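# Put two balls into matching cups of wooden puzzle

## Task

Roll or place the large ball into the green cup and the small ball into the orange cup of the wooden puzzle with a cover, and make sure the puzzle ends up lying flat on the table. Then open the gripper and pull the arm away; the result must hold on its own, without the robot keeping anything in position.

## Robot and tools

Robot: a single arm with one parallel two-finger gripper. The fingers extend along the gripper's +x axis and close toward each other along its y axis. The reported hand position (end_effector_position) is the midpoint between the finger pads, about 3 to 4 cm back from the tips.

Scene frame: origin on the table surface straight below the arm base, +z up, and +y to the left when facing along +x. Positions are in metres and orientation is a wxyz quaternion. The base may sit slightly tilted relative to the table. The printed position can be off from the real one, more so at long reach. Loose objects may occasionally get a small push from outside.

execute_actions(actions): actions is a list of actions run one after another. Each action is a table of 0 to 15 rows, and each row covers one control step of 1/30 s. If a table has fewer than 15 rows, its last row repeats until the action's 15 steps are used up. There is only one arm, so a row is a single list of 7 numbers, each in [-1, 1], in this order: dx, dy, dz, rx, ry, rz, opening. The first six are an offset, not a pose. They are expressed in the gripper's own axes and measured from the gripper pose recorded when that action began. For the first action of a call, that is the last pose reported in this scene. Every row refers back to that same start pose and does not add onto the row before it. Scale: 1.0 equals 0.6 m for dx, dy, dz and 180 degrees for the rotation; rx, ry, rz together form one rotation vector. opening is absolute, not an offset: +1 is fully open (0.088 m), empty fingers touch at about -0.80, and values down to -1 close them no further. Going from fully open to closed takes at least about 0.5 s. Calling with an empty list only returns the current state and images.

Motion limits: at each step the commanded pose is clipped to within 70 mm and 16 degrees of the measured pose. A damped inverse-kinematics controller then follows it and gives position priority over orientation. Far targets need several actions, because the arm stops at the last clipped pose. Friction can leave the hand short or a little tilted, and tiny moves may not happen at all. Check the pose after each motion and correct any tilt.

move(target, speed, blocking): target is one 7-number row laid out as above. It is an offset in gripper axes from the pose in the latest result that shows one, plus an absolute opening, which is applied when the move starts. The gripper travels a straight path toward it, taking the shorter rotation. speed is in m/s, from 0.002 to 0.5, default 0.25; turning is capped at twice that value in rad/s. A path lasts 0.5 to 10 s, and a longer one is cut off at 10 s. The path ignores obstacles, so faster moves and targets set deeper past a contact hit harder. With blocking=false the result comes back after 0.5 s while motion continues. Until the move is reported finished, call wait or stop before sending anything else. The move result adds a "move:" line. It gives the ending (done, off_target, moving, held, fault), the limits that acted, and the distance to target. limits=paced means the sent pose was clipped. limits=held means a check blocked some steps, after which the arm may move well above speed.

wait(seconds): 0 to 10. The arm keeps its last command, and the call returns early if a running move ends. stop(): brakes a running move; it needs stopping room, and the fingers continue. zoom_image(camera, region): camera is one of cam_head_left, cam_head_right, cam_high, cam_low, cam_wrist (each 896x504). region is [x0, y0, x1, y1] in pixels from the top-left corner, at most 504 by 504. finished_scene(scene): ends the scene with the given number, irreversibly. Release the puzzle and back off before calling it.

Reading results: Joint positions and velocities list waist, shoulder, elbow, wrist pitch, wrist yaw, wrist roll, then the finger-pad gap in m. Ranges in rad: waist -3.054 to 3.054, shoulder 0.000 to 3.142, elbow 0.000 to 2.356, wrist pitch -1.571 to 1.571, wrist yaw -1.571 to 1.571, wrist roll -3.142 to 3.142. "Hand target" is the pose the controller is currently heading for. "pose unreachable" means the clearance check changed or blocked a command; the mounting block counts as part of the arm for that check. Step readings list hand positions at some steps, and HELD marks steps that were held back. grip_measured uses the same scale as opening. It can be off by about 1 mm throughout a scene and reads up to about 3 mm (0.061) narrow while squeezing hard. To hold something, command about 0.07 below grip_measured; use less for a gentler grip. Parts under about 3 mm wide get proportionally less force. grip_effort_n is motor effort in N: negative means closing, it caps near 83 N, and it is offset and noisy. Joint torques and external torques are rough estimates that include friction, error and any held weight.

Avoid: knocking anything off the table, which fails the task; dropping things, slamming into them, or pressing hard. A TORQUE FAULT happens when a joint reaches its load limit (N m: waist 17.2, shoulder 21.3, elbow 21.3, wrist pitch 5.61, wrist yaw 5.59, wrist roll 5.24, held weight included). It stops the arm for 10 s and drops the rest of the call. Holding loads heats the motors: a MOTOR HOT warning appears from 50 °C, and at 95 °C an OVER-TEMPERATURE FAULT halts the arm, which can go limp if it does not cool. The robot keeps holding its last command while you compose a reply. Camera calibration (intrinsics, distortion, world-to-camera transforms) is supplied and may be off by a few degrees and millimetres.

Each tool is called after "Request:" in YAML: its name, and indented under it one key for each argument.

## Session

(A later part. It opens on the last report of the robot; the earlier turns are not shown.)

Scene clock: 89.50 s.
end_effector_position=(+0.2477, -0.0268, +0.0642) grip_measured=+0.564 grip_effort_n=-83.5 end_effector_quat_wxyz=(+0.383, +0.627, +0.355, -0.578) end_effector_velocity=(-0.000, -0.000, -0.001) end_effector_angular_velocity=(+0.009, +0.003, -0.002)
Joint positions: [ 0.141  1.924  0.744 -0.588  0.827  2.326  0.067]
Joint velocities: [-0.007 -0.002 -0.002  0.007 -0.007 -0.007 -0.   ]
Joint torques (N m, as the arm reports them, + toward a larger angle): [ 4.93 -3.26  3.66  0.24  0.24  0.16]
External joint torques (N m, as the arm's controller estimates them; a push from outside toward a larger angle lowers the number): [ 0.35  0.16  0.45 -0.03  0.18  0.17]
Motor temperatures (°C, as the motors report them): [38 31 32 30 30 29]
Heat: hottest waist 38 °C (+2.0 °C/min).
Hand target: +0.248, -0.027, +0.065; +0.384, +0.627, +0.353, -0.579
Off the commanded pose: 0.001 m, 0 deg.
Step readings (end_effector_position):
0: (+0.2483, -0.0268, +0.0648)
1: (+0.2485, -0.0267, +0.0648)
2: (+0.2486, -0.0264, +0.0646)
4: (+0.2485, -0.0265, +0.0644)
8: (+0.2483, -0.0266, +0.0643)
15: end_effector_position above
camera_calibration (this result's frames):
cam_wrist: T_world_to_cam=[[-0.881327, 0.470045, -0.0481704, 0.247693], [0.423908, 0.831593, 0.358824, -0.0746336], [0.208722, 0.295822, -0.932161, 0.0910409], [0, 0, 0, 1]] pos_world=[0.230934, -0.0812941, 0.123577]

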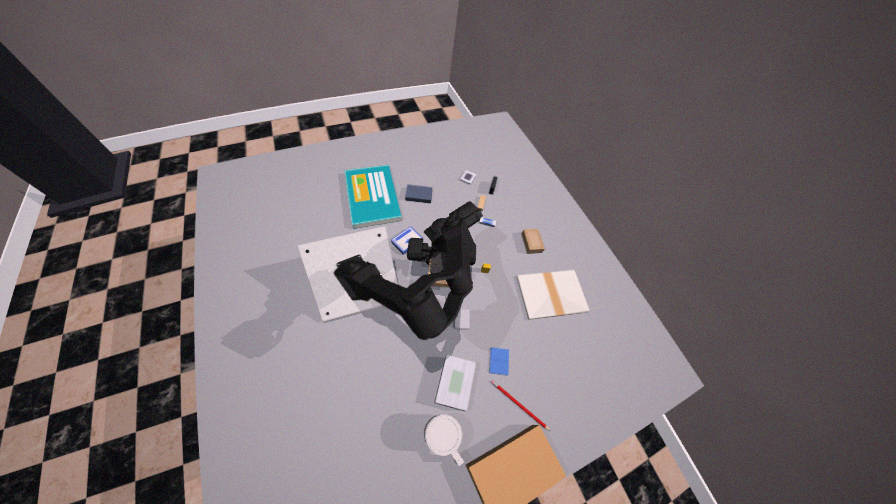

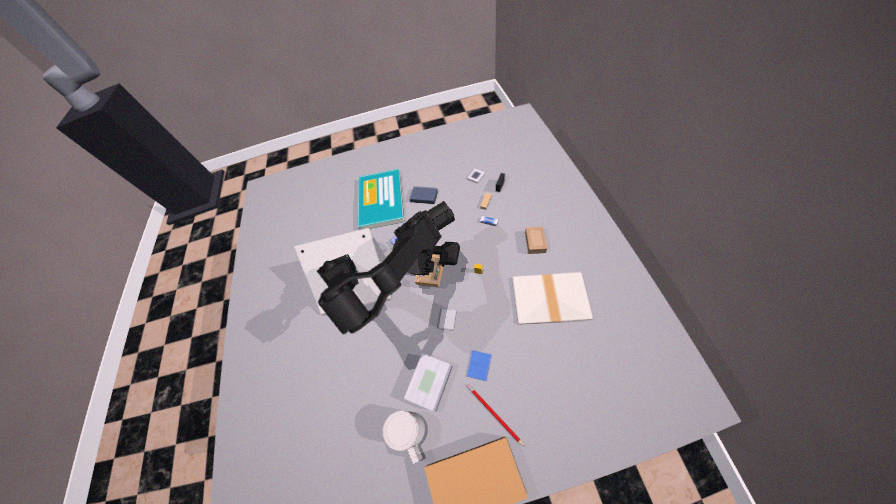

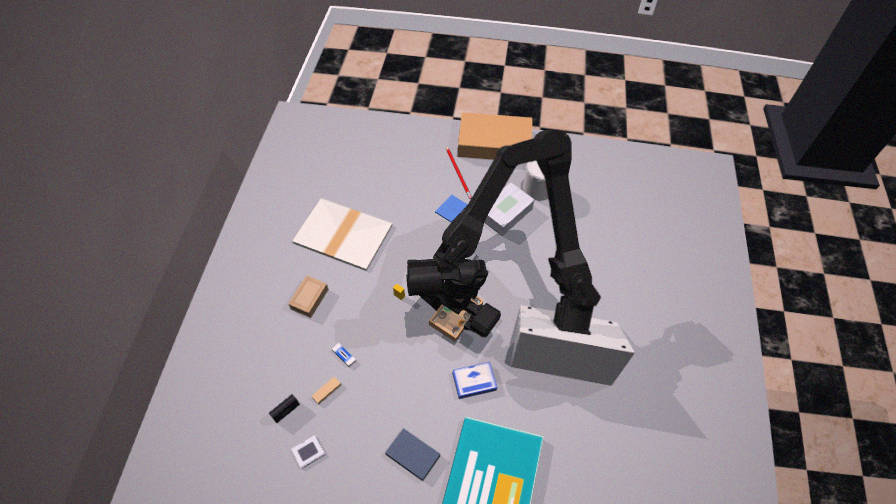

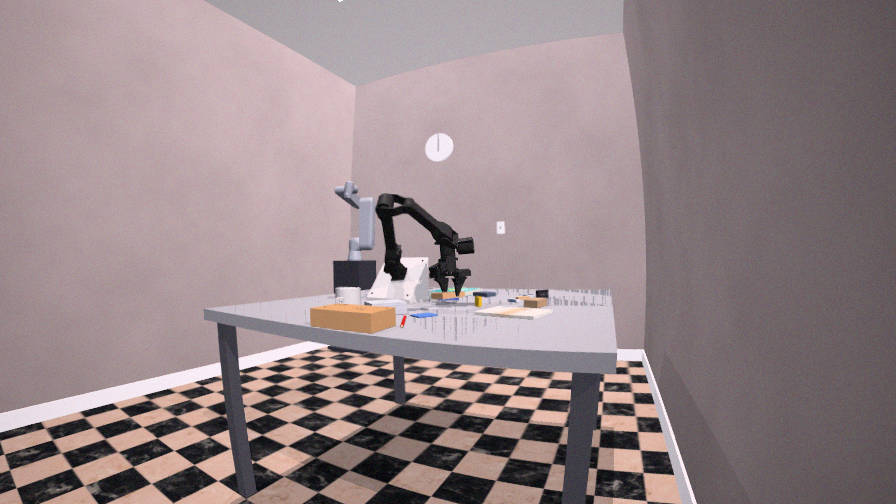

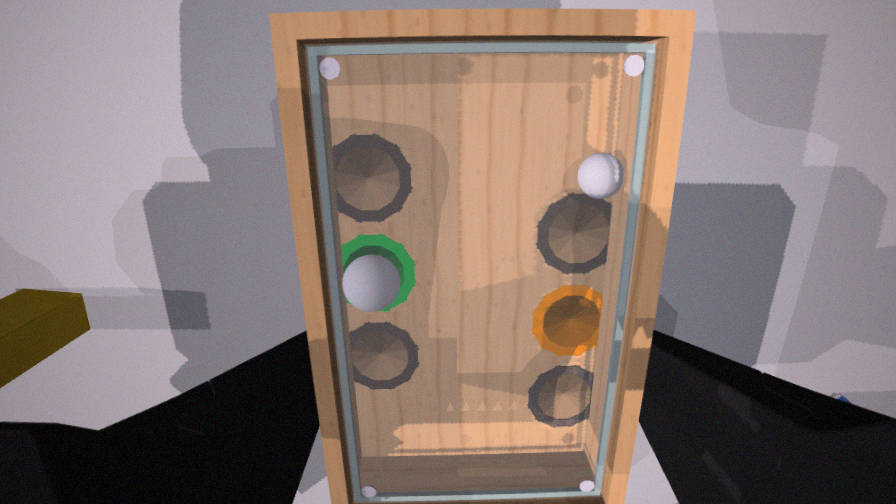

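Request:
execute_actions:
  actions: []

Scene clock: 91.60 s.
end_effector_position=(+0.2475, -0.0268, +0.0642) grip_measured=+0.564 grip_effort_n=-83.5 end_effector_quat_wxyz=(+0.383, +0.627, +0.355, -0.578) end_effector_velocity=(-0.000, -0.000, +0.000) end_effector_angular_velocity=(+0.005, +0.005, +0.023)
Joint positions: [ 0.141  1.924  0.744 -0.589  0.827  2.327  0.067]
Joint velocities: [-0.002 -0.002  0.002 -0.007 -0.007 -0.022 -0.   ]
Joint torques (N m, as the arm reports them, + toward a larger angle): [ 4.93 -3.2   3.7   0.25  0.26  0.17]
External joint torques (N m, as the arm's controller estimates them; a push from outside toward a larger angle lowers the number): [ 0.3   0.22  0.5  -0.02  0.2   0.17]
Motor temperatures (°C, as the motors report them): [38 31 32 30 30 29]
Heat: hottest waist 38 °C (+2.0 °C/min).
Hand target: +0.248, -0.027, +0.065; +0.384, +0.627, +0.353, -0.579
Off the commanded pose: 0.001 m, 0 deg.
camera_calibration (this result's frames):
cam_wrist: T_world_to_cam=[[-0.881252, 0.470225, -0.0477934, 0.247563], [0.424261, 0.83155, 0.358507, -0.0746156], [0.208321, 0.295658, -0.932303, 0.0911721], [0, 0, 0, 1]] pos_world=[0.230829, -0.0813193, 0.123582]

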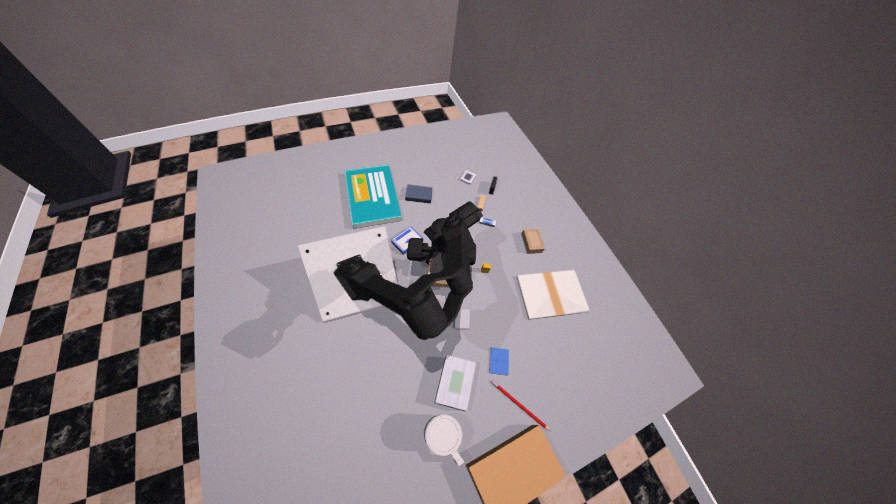

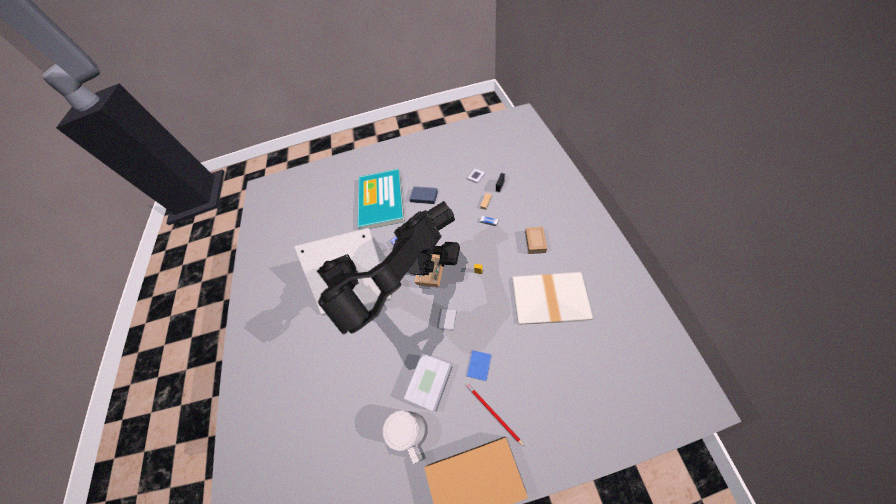

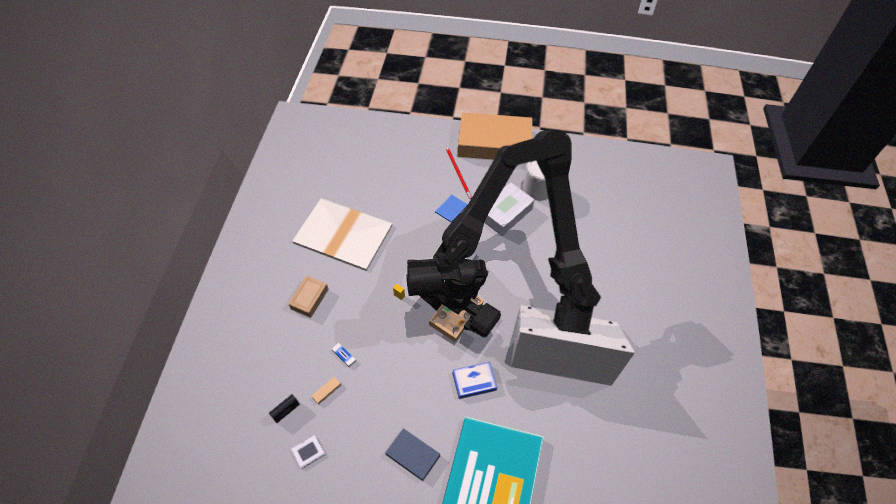

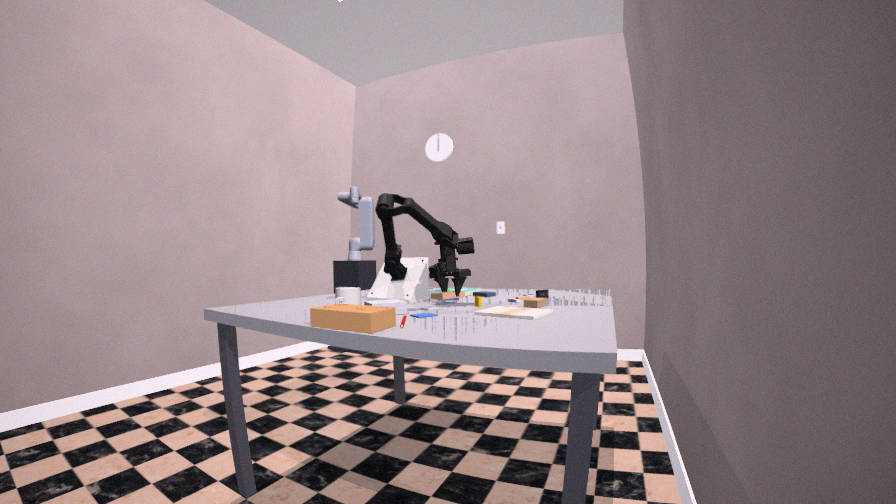

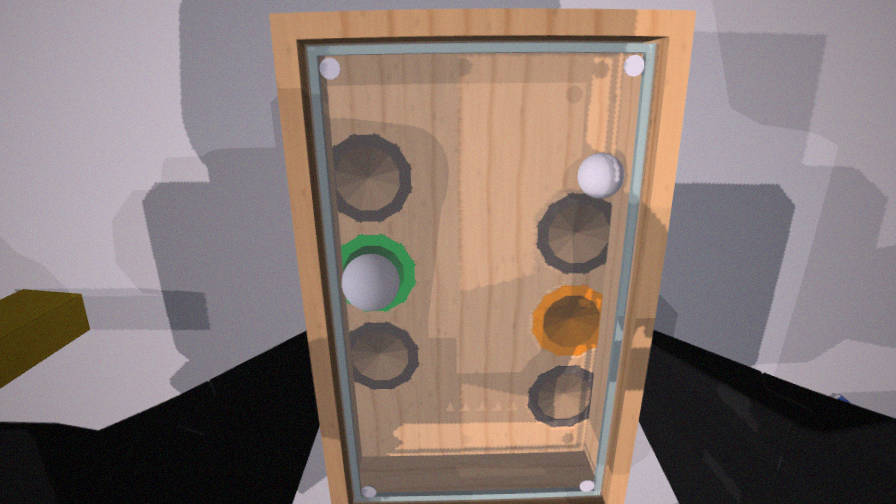

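Request:
execute_actions:
  actions:
    - [[0,0,0,0,-0.0038,0.002,0.5],[0,0,0,0,-0.0137,0.002,0.5],[0,0,0,0,-0.0221,0.002,0.5],[0,0,0,0,-0.0283,0.002,0.5],[0,0,0,0,-0.0315,0.002,0.5],[0,0,0,0,-0.0315,0.002,0.5],[0,0,0,0,-0.0283,0.002,0.5],[0,0,0,0,-0.0221,0.002,0.5],[0,0,0,0,-0.0137,0.002,0.5],[0,0,0,0,-0.0038,0.002,0.5],[0,0,0,0,0.0014,0.002,0.5]]

Request:
wait:
  seconds: 0.2

Scene clock: 92.67 s.
end_effector_position=(+0.2481, -0.0266, +0.0638) grip_measured=+0.564 grip_effort_n=-83.5 end_effector_quat_wxyz=(+0.388, +0.622, +0.349, -0.584) end_effector_velocity=(+0.001, -0.006, +0.003) end_effector_angular_velocity=(+0.112, -0.056, +0.011)
Joint positions: [ 0.147  1.943  0.754 -0.601  0.845  2.348  0.067]
Joint velocities: [-0.046 -0.139 -0.081  0.125 -0.081 -0.168 -0.   ]
Joint torques (N m, as the arm reports them, + toward a larger angle): [ 4.71 -4.34  2.68  0.59 -0.1  -0.18]
External joint torques (N m, as the arm's controller estimates them; a push from outside toward a larger angle lowers the number): [ 0.01 -1.05 -0.38  0.35 -0.16 -0.17]
Motor temperatures (°C, as the motors report them): [38 31 32 30 30 29]
Heat: hottest waist 38 °C (+2.0 °C/min).
Hand target: +0.248, -0.027, +0.064; +0.384, +0.628, +0.354, -0.576
Off the commanded pose: 0.001 m, 1 deg.
Step readings (end_effector_position):
0: (+0.2475, -0.0268, +0.0642)
1: (+0.2475, -0.0269, +0.0642)
2: (+0.2472, -0.0271, +0.0640)
4: (+0.2463, -0.0285, +0.0634)
8: (+0.2451, -0.0270, +0.0624)
15: end_effector_position above
camera_calibration (this result's frames):
cam_wrist: T_world_to_cam=[[-0.880387, 0.471055, -0.0549981, 0.248241], [0.427146, 0.837975, 0.339624, -0.0742954], [0.206069, 0.275508, -0.938952, 0.0910804], [0, 0, 0, 1]] pos_world=[0.231514, -0.079771, 0.124405]

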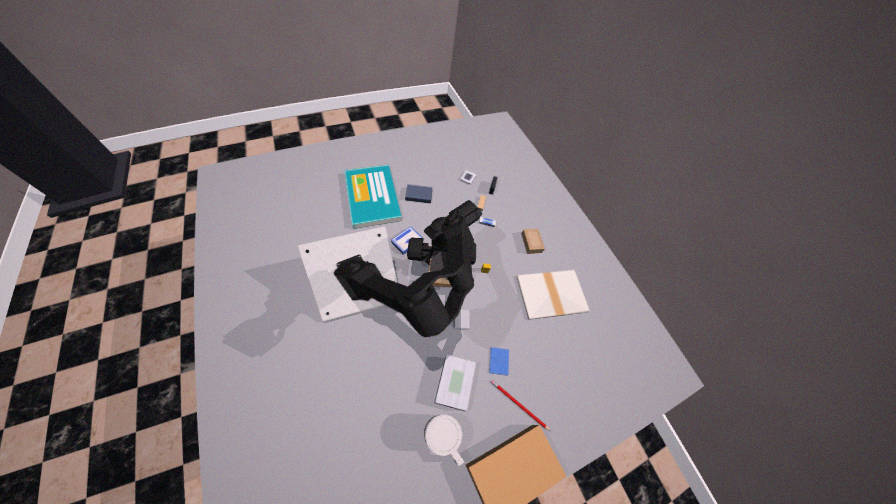

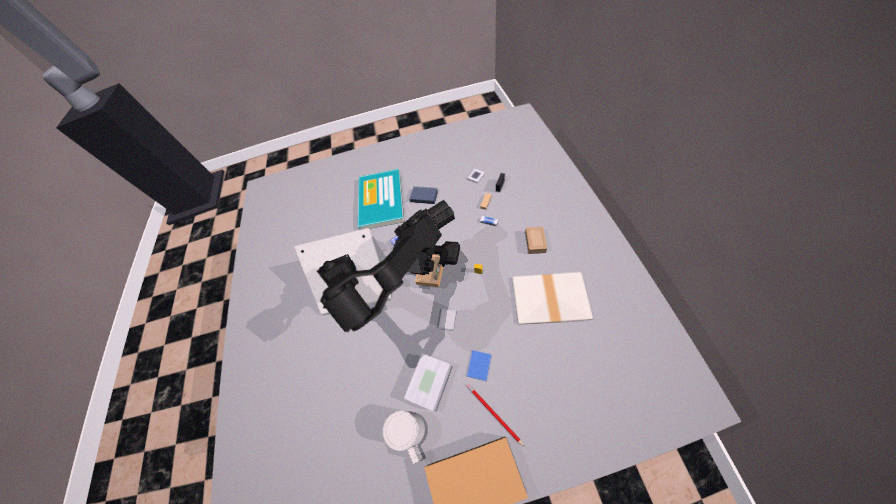

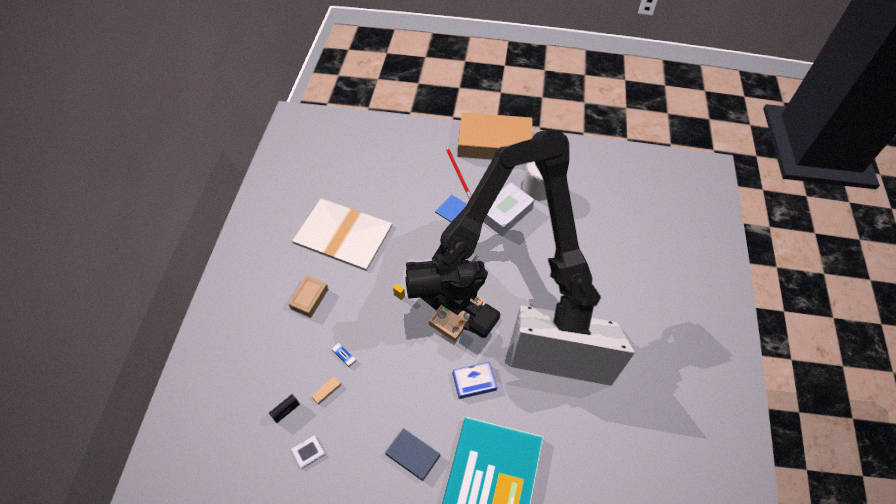

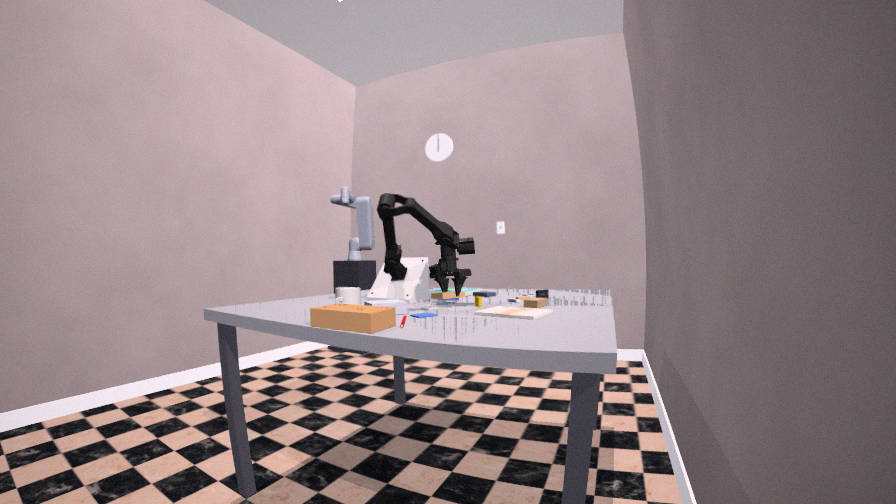

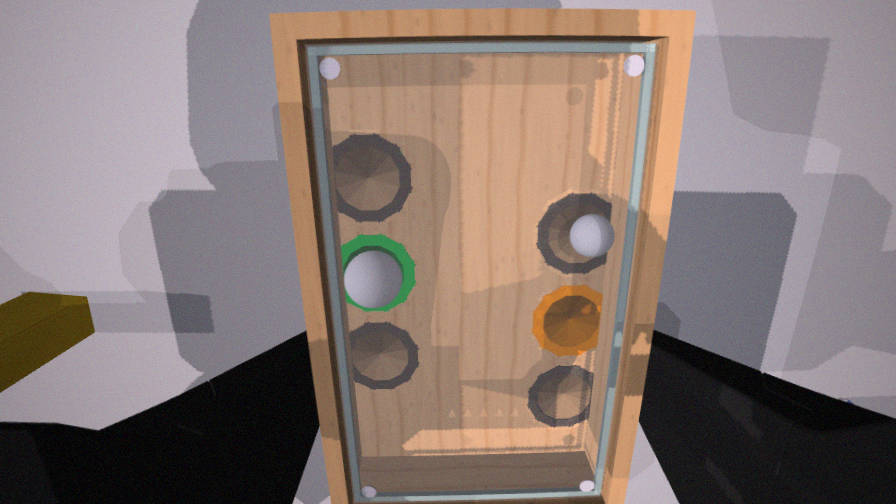

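Scene clock: 92.87 s.
end_effector_position=(+0.2478, -0.0264, +0.0635) grip_measured=+0.564 grip_effort_n=-83.5 end_effector_quat_wxyz=(+0.386, +0.625, +0.353, -0.580) end_effector_velocity=(-0.007, +0.003, -0.002) end_effector_angular_velocity=(+0.033, +0.015, +0.033)
Joint positions: [ 0.143  1.932  0.744 -0.586  0.835  2.331  0.067]
Joint velocities: [-0.007 -0.017 -0.022  0.007 -0.037 -0.037 -0.   ]
Joint torques (N m, as the arm reports them, + toward a larger angle): [ 4.68 -4.59  2.81  0.61 -0.04 -0.18]
External joint torques (N m, as the arm's controller estimates them; a push from outside toward a larger angle lowers the number): [ 0.05 -1.16 -0.36  0.34 -0.1  -0.17]
Motor temperatures (°C, as the motors report them): [38 31 32 30 30 29]
Heat: hottest waist 38 °C (+2.0 °C/min).
Hand target: +0.248, -0.027, +0.064; +0.384, +0.629, +0.354, -0.576
Off the commanded pose: 0.001 m, 1 deg.
wait: 0.20 s; no rest
camera_calibration (this result's frames):
cam_wrist: T_world_to_cam=[[-0.881155, 0.469801, -0.0534162, 0.247888], [0.423692, 0.834678, 0.35185, -0.0742518], [0.209885, 0.287402, -0.934531, 0.0898803], [0, 0, 0, 1]] pos_world=[0.231023, -0.0803133, 0.123363]

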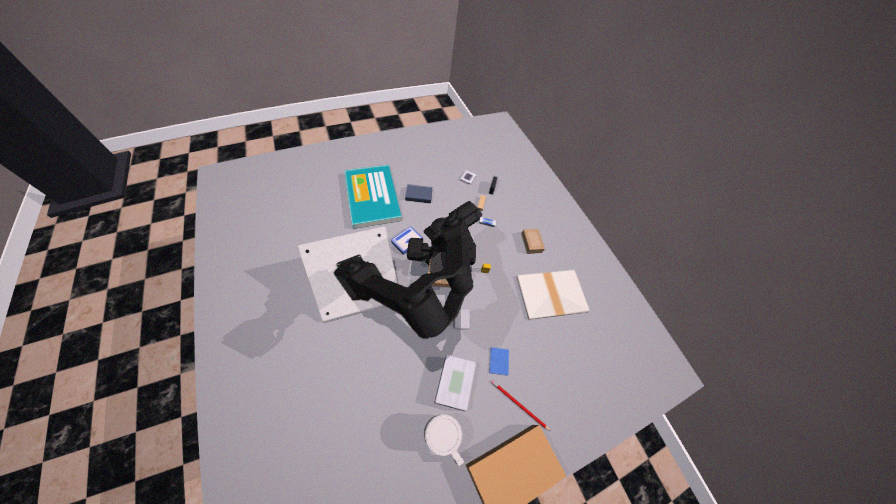

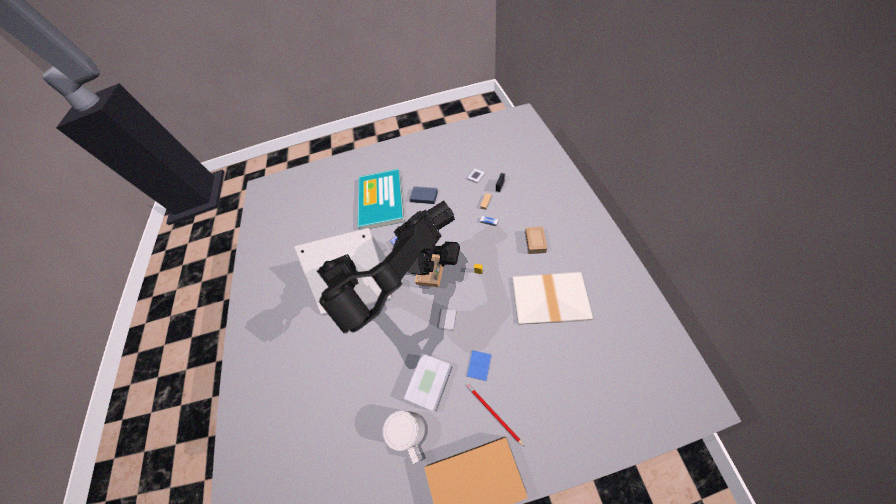

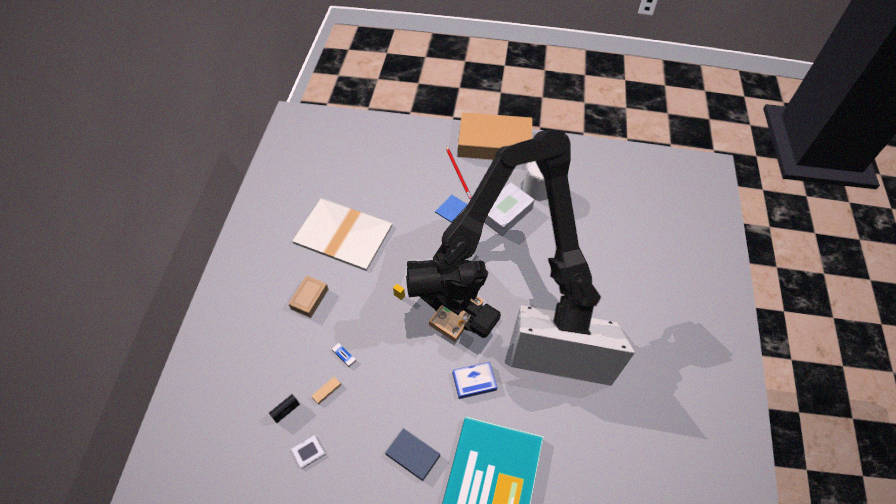

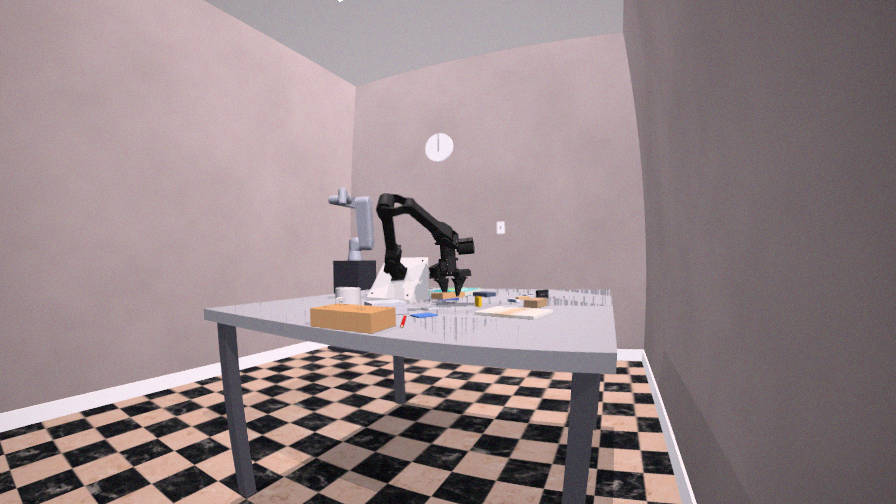

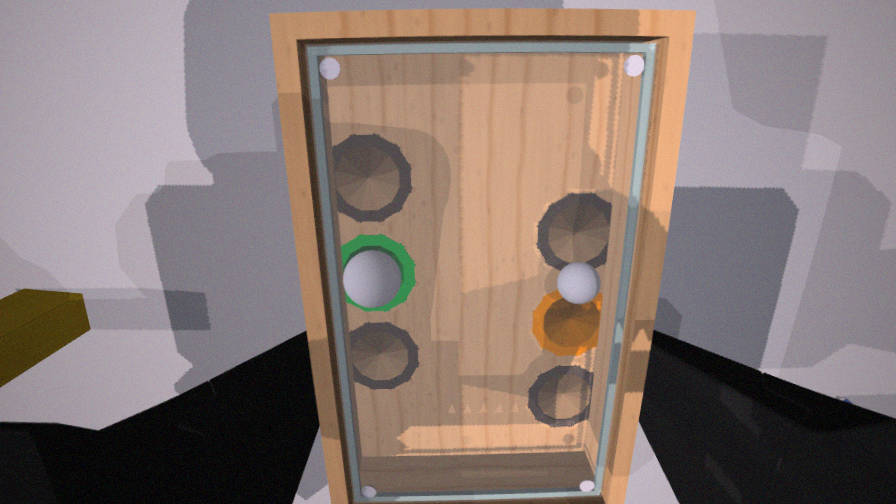

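Request:
wait:
  seconds: 0.3

Scene clock: 93.23 s.
end_effector_position=(+0.2479, -0.0263, +0.0636) grip_measured=+0.564 grip_effort_n=-83.5 end_effector_quat_wxyz=(+0.385, +0.626, +0.353, -0.578) end_effector_velocity=(-0.000, +0.003, -0.000) end_effector_angular_velocity=(+0.021, +0.003, +0.017)
Joint positions: [ 0.142  1.929  0.742 -0.581  0.833  2.327  0.067]
Joint velocities: [-0.002 -0.002 -0.002  0.007 -0.022 -0.022  0.   ]
Joint torques (N m, as the arm reports them, + toward a larger angle): [ 4.63 -4.58  2.86  0.59 -0.08 -0.18]
External joint torques (N m, as the arm's controller estimates them; a push from outside toward a larger angle lowers the number): [ 0.02 -1.12 -0.36  0.31 -0.15 -0.17]
Motor temperatures (°C, as the motors report them): [38 31 32 30 30 29]
Heat: hottest waist 38 °C (+2.0 °C/min).
Hand target: +0.248, -0.027, +0.064; +0.384, +0.629, +0.354, -0.576
Off the commanded pose: 0.001 m, 0 deg.
wait: 0.30 s; at rest by 0.10 s
camera_calibration (this result's frames):
cam_wrist: T_world_to_cam=[[-0.88136, 0.469382, -0.0537041, 0.24798], [0.422442, 0.833867, 0.355257, -0.0742808], [0.211534, 0.290423, -0.933225, 0.0894783], [0, 0, 0, 1]] pos_world=[0.231011, -0.0804437, 0.12321]

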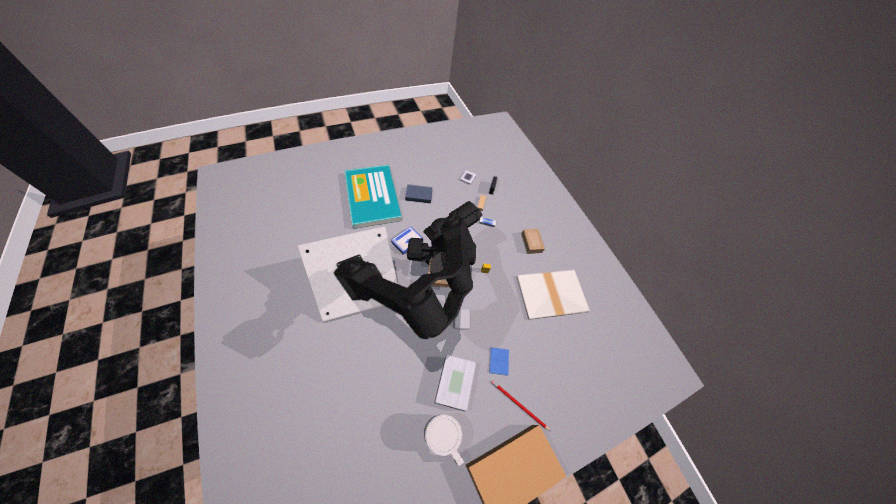

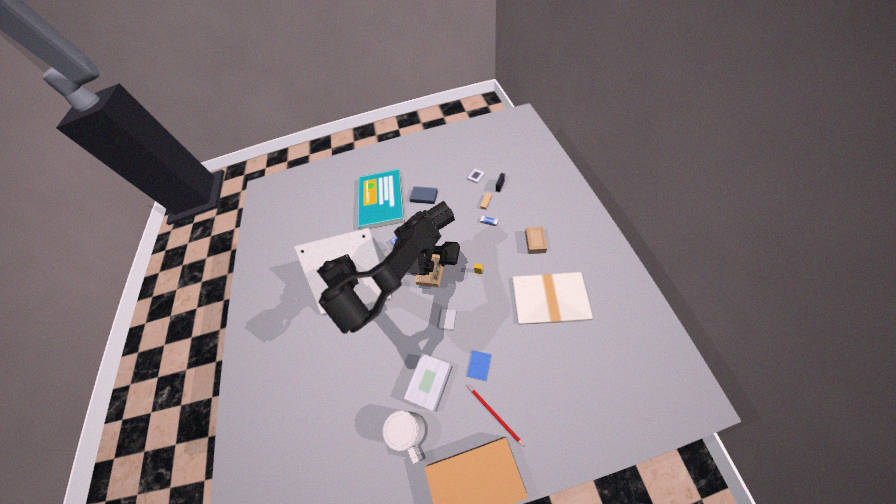

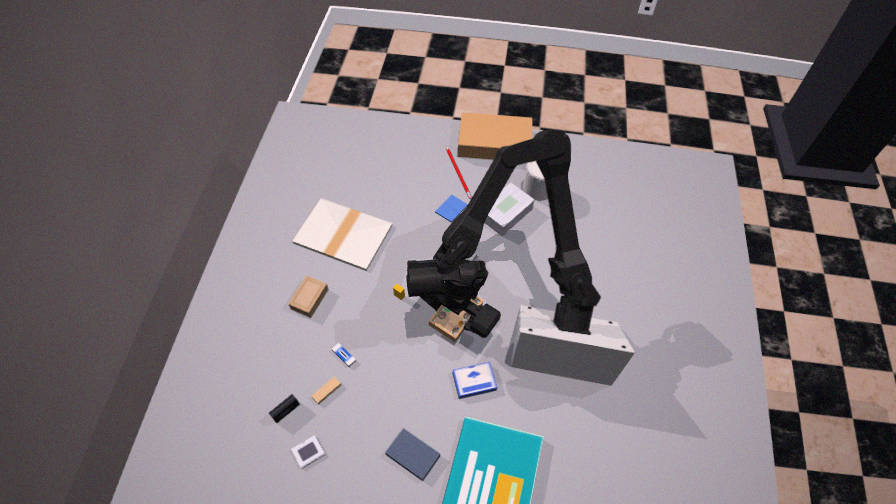

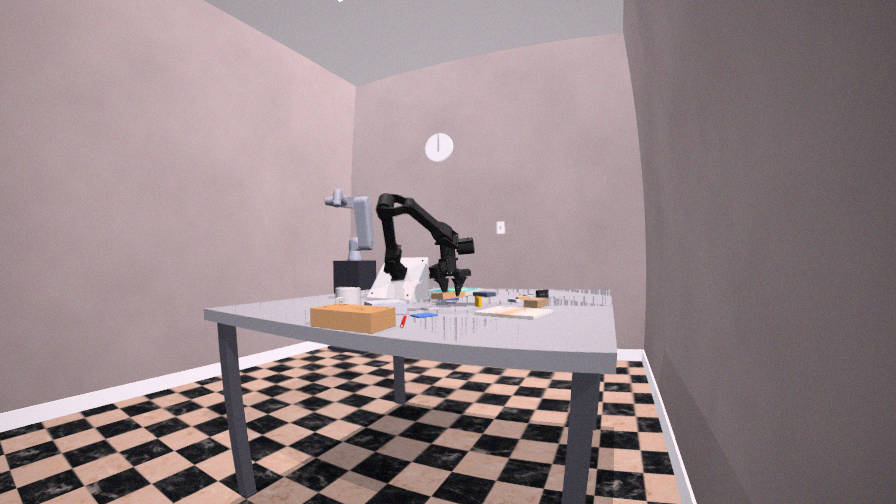

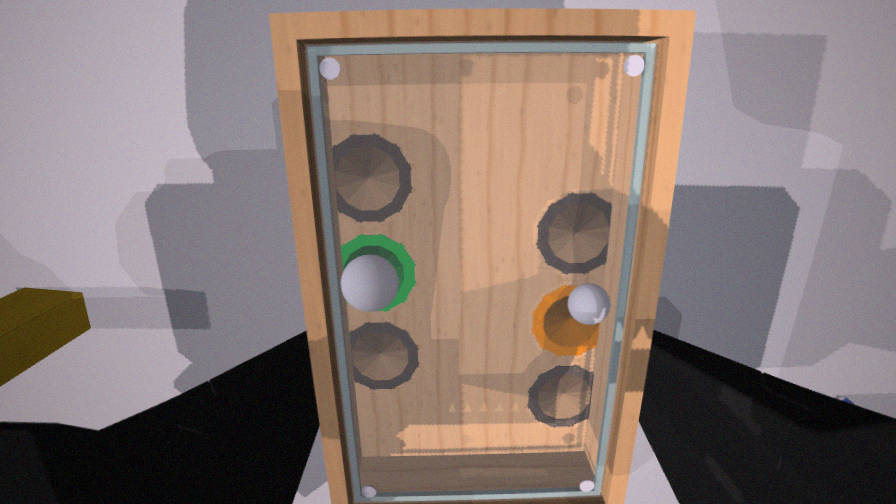

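Request:
wait:
  seconds: 0.5

Scene clock: 93.80 s.
end_effector_position=(+0.2479, -0.0262, +0.0636) grip_measured=+0.564 grip_effort_n=-83.5 end_effector_quat_wxyz=(+0.385, +0.627, +0.353, -0.578) end_effector_velocity=(-0.002, +0.001, +0.000) end_effector_angular_velocity=(+0.004, +0.005, +0.015)
Joint positions: [ 0.142  1.929  0.742 -0.581  0.832  2.327  0.067]
Joint velocities: [ 0.002 -0.002 -0.002 -0.007 -0.007 -0.007 -0.001]
Joint torques (N m, as the arm reports them, + toward a larger angle): [ 4.63 -4.6   2.82  0.59 -0.08 -0.18]
External joint torques (N m, as the arm's controller estimates them; a push from outside toward a larger angle lowers the number): [ 0.03 -1.14 -0.37  0.32 -0.15 -0.17]
Motor temperatures (°C, as the motors report them): [38 31 32 30 30 29]
Heat: hottest waist 38 °C (+2.0 °C/min).
Hand target: +0.248, -0.027, +0.064; +0.384, +0.629, +0.354, -0.576
Off the commanded pose: 0.001 m, 0 deg.
wait: 0.50 s; at rest by 0.10 s
camera_calibration (this result's frames):
cam_wrist: T_world_to_cam=[[-0.881238, 0.469623, -0.0536114, 0.247956], [0.422597, 0.8336, 0.3557, -0.0744358], [0.211735, 0.2908, -0.933061, 0.0894002], [0, 0, 0, 1]] pos_world=[0.231035, -0.0803937, 0.123186]

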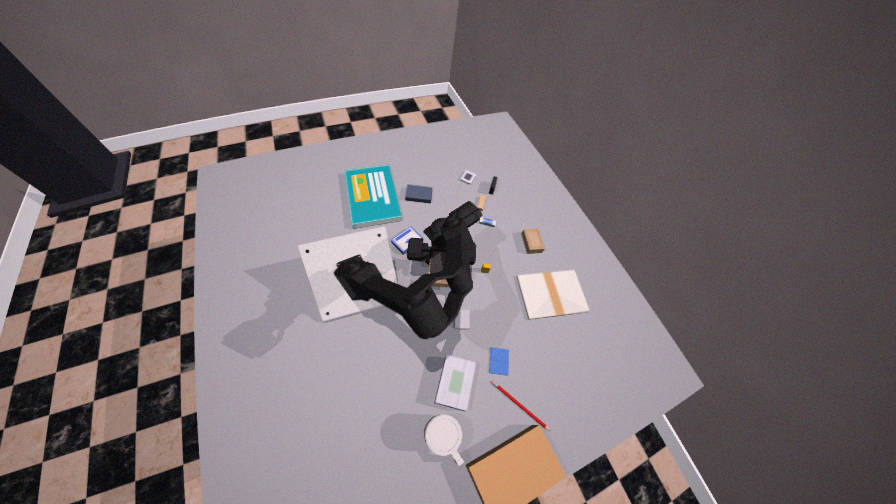

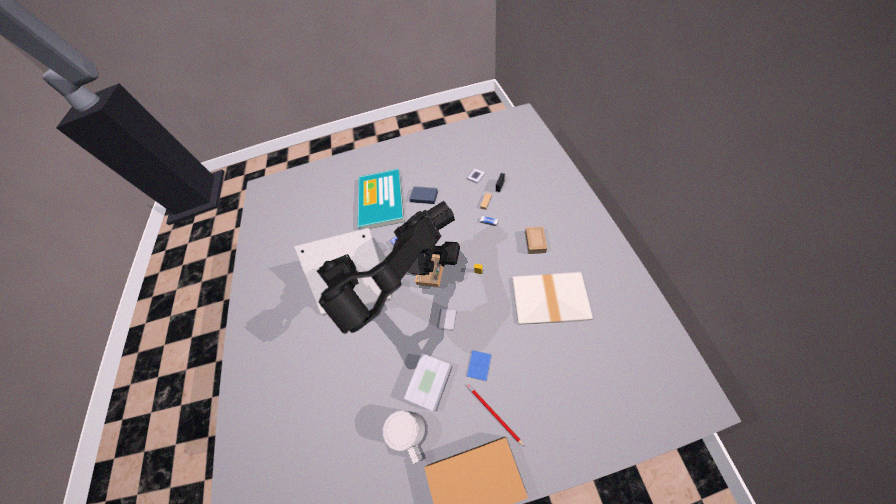

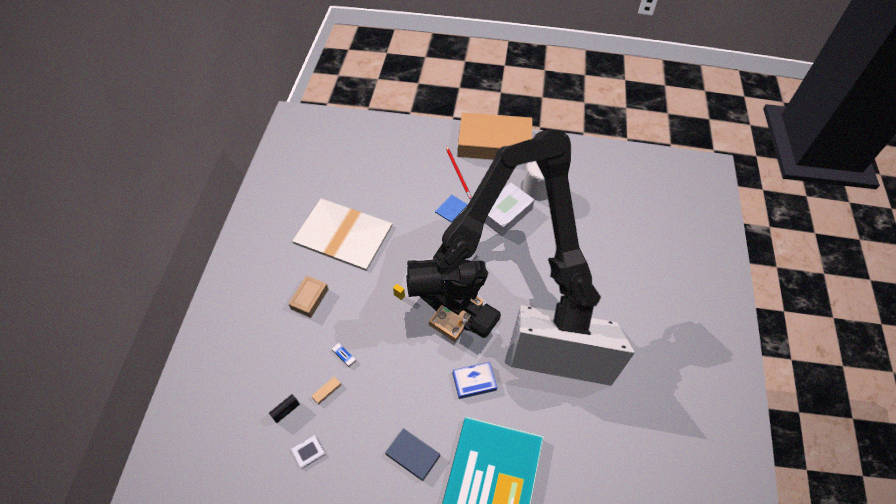

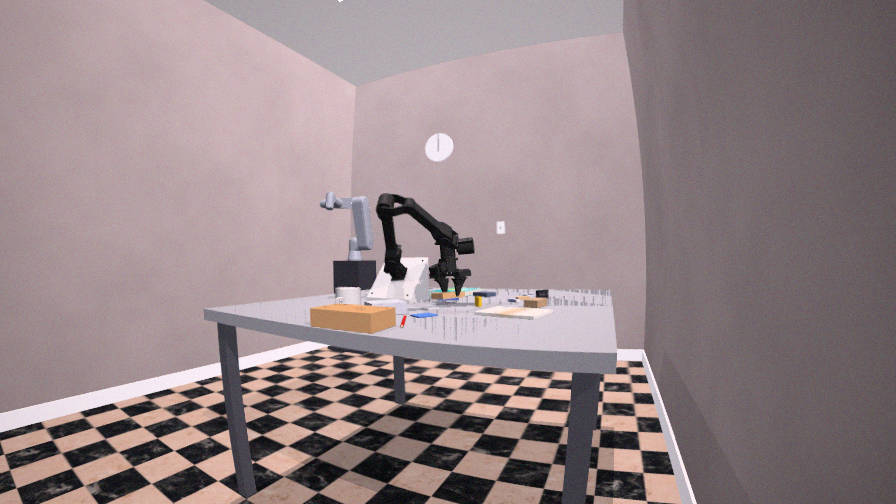

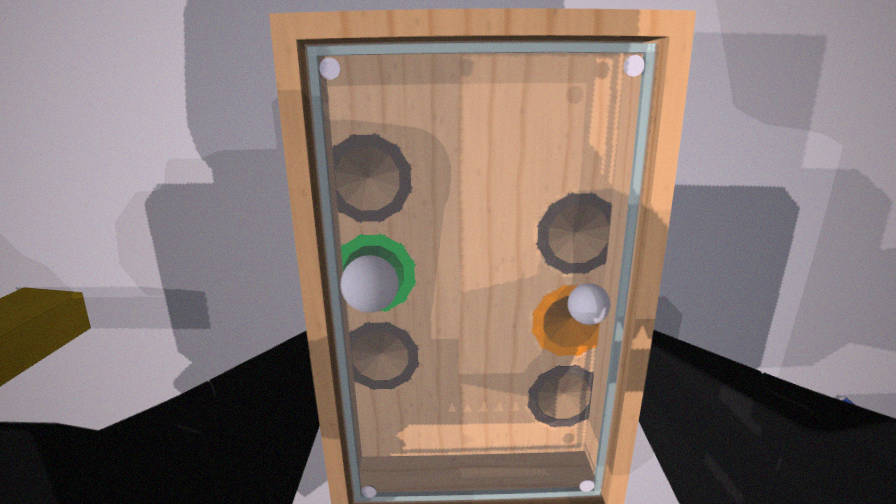

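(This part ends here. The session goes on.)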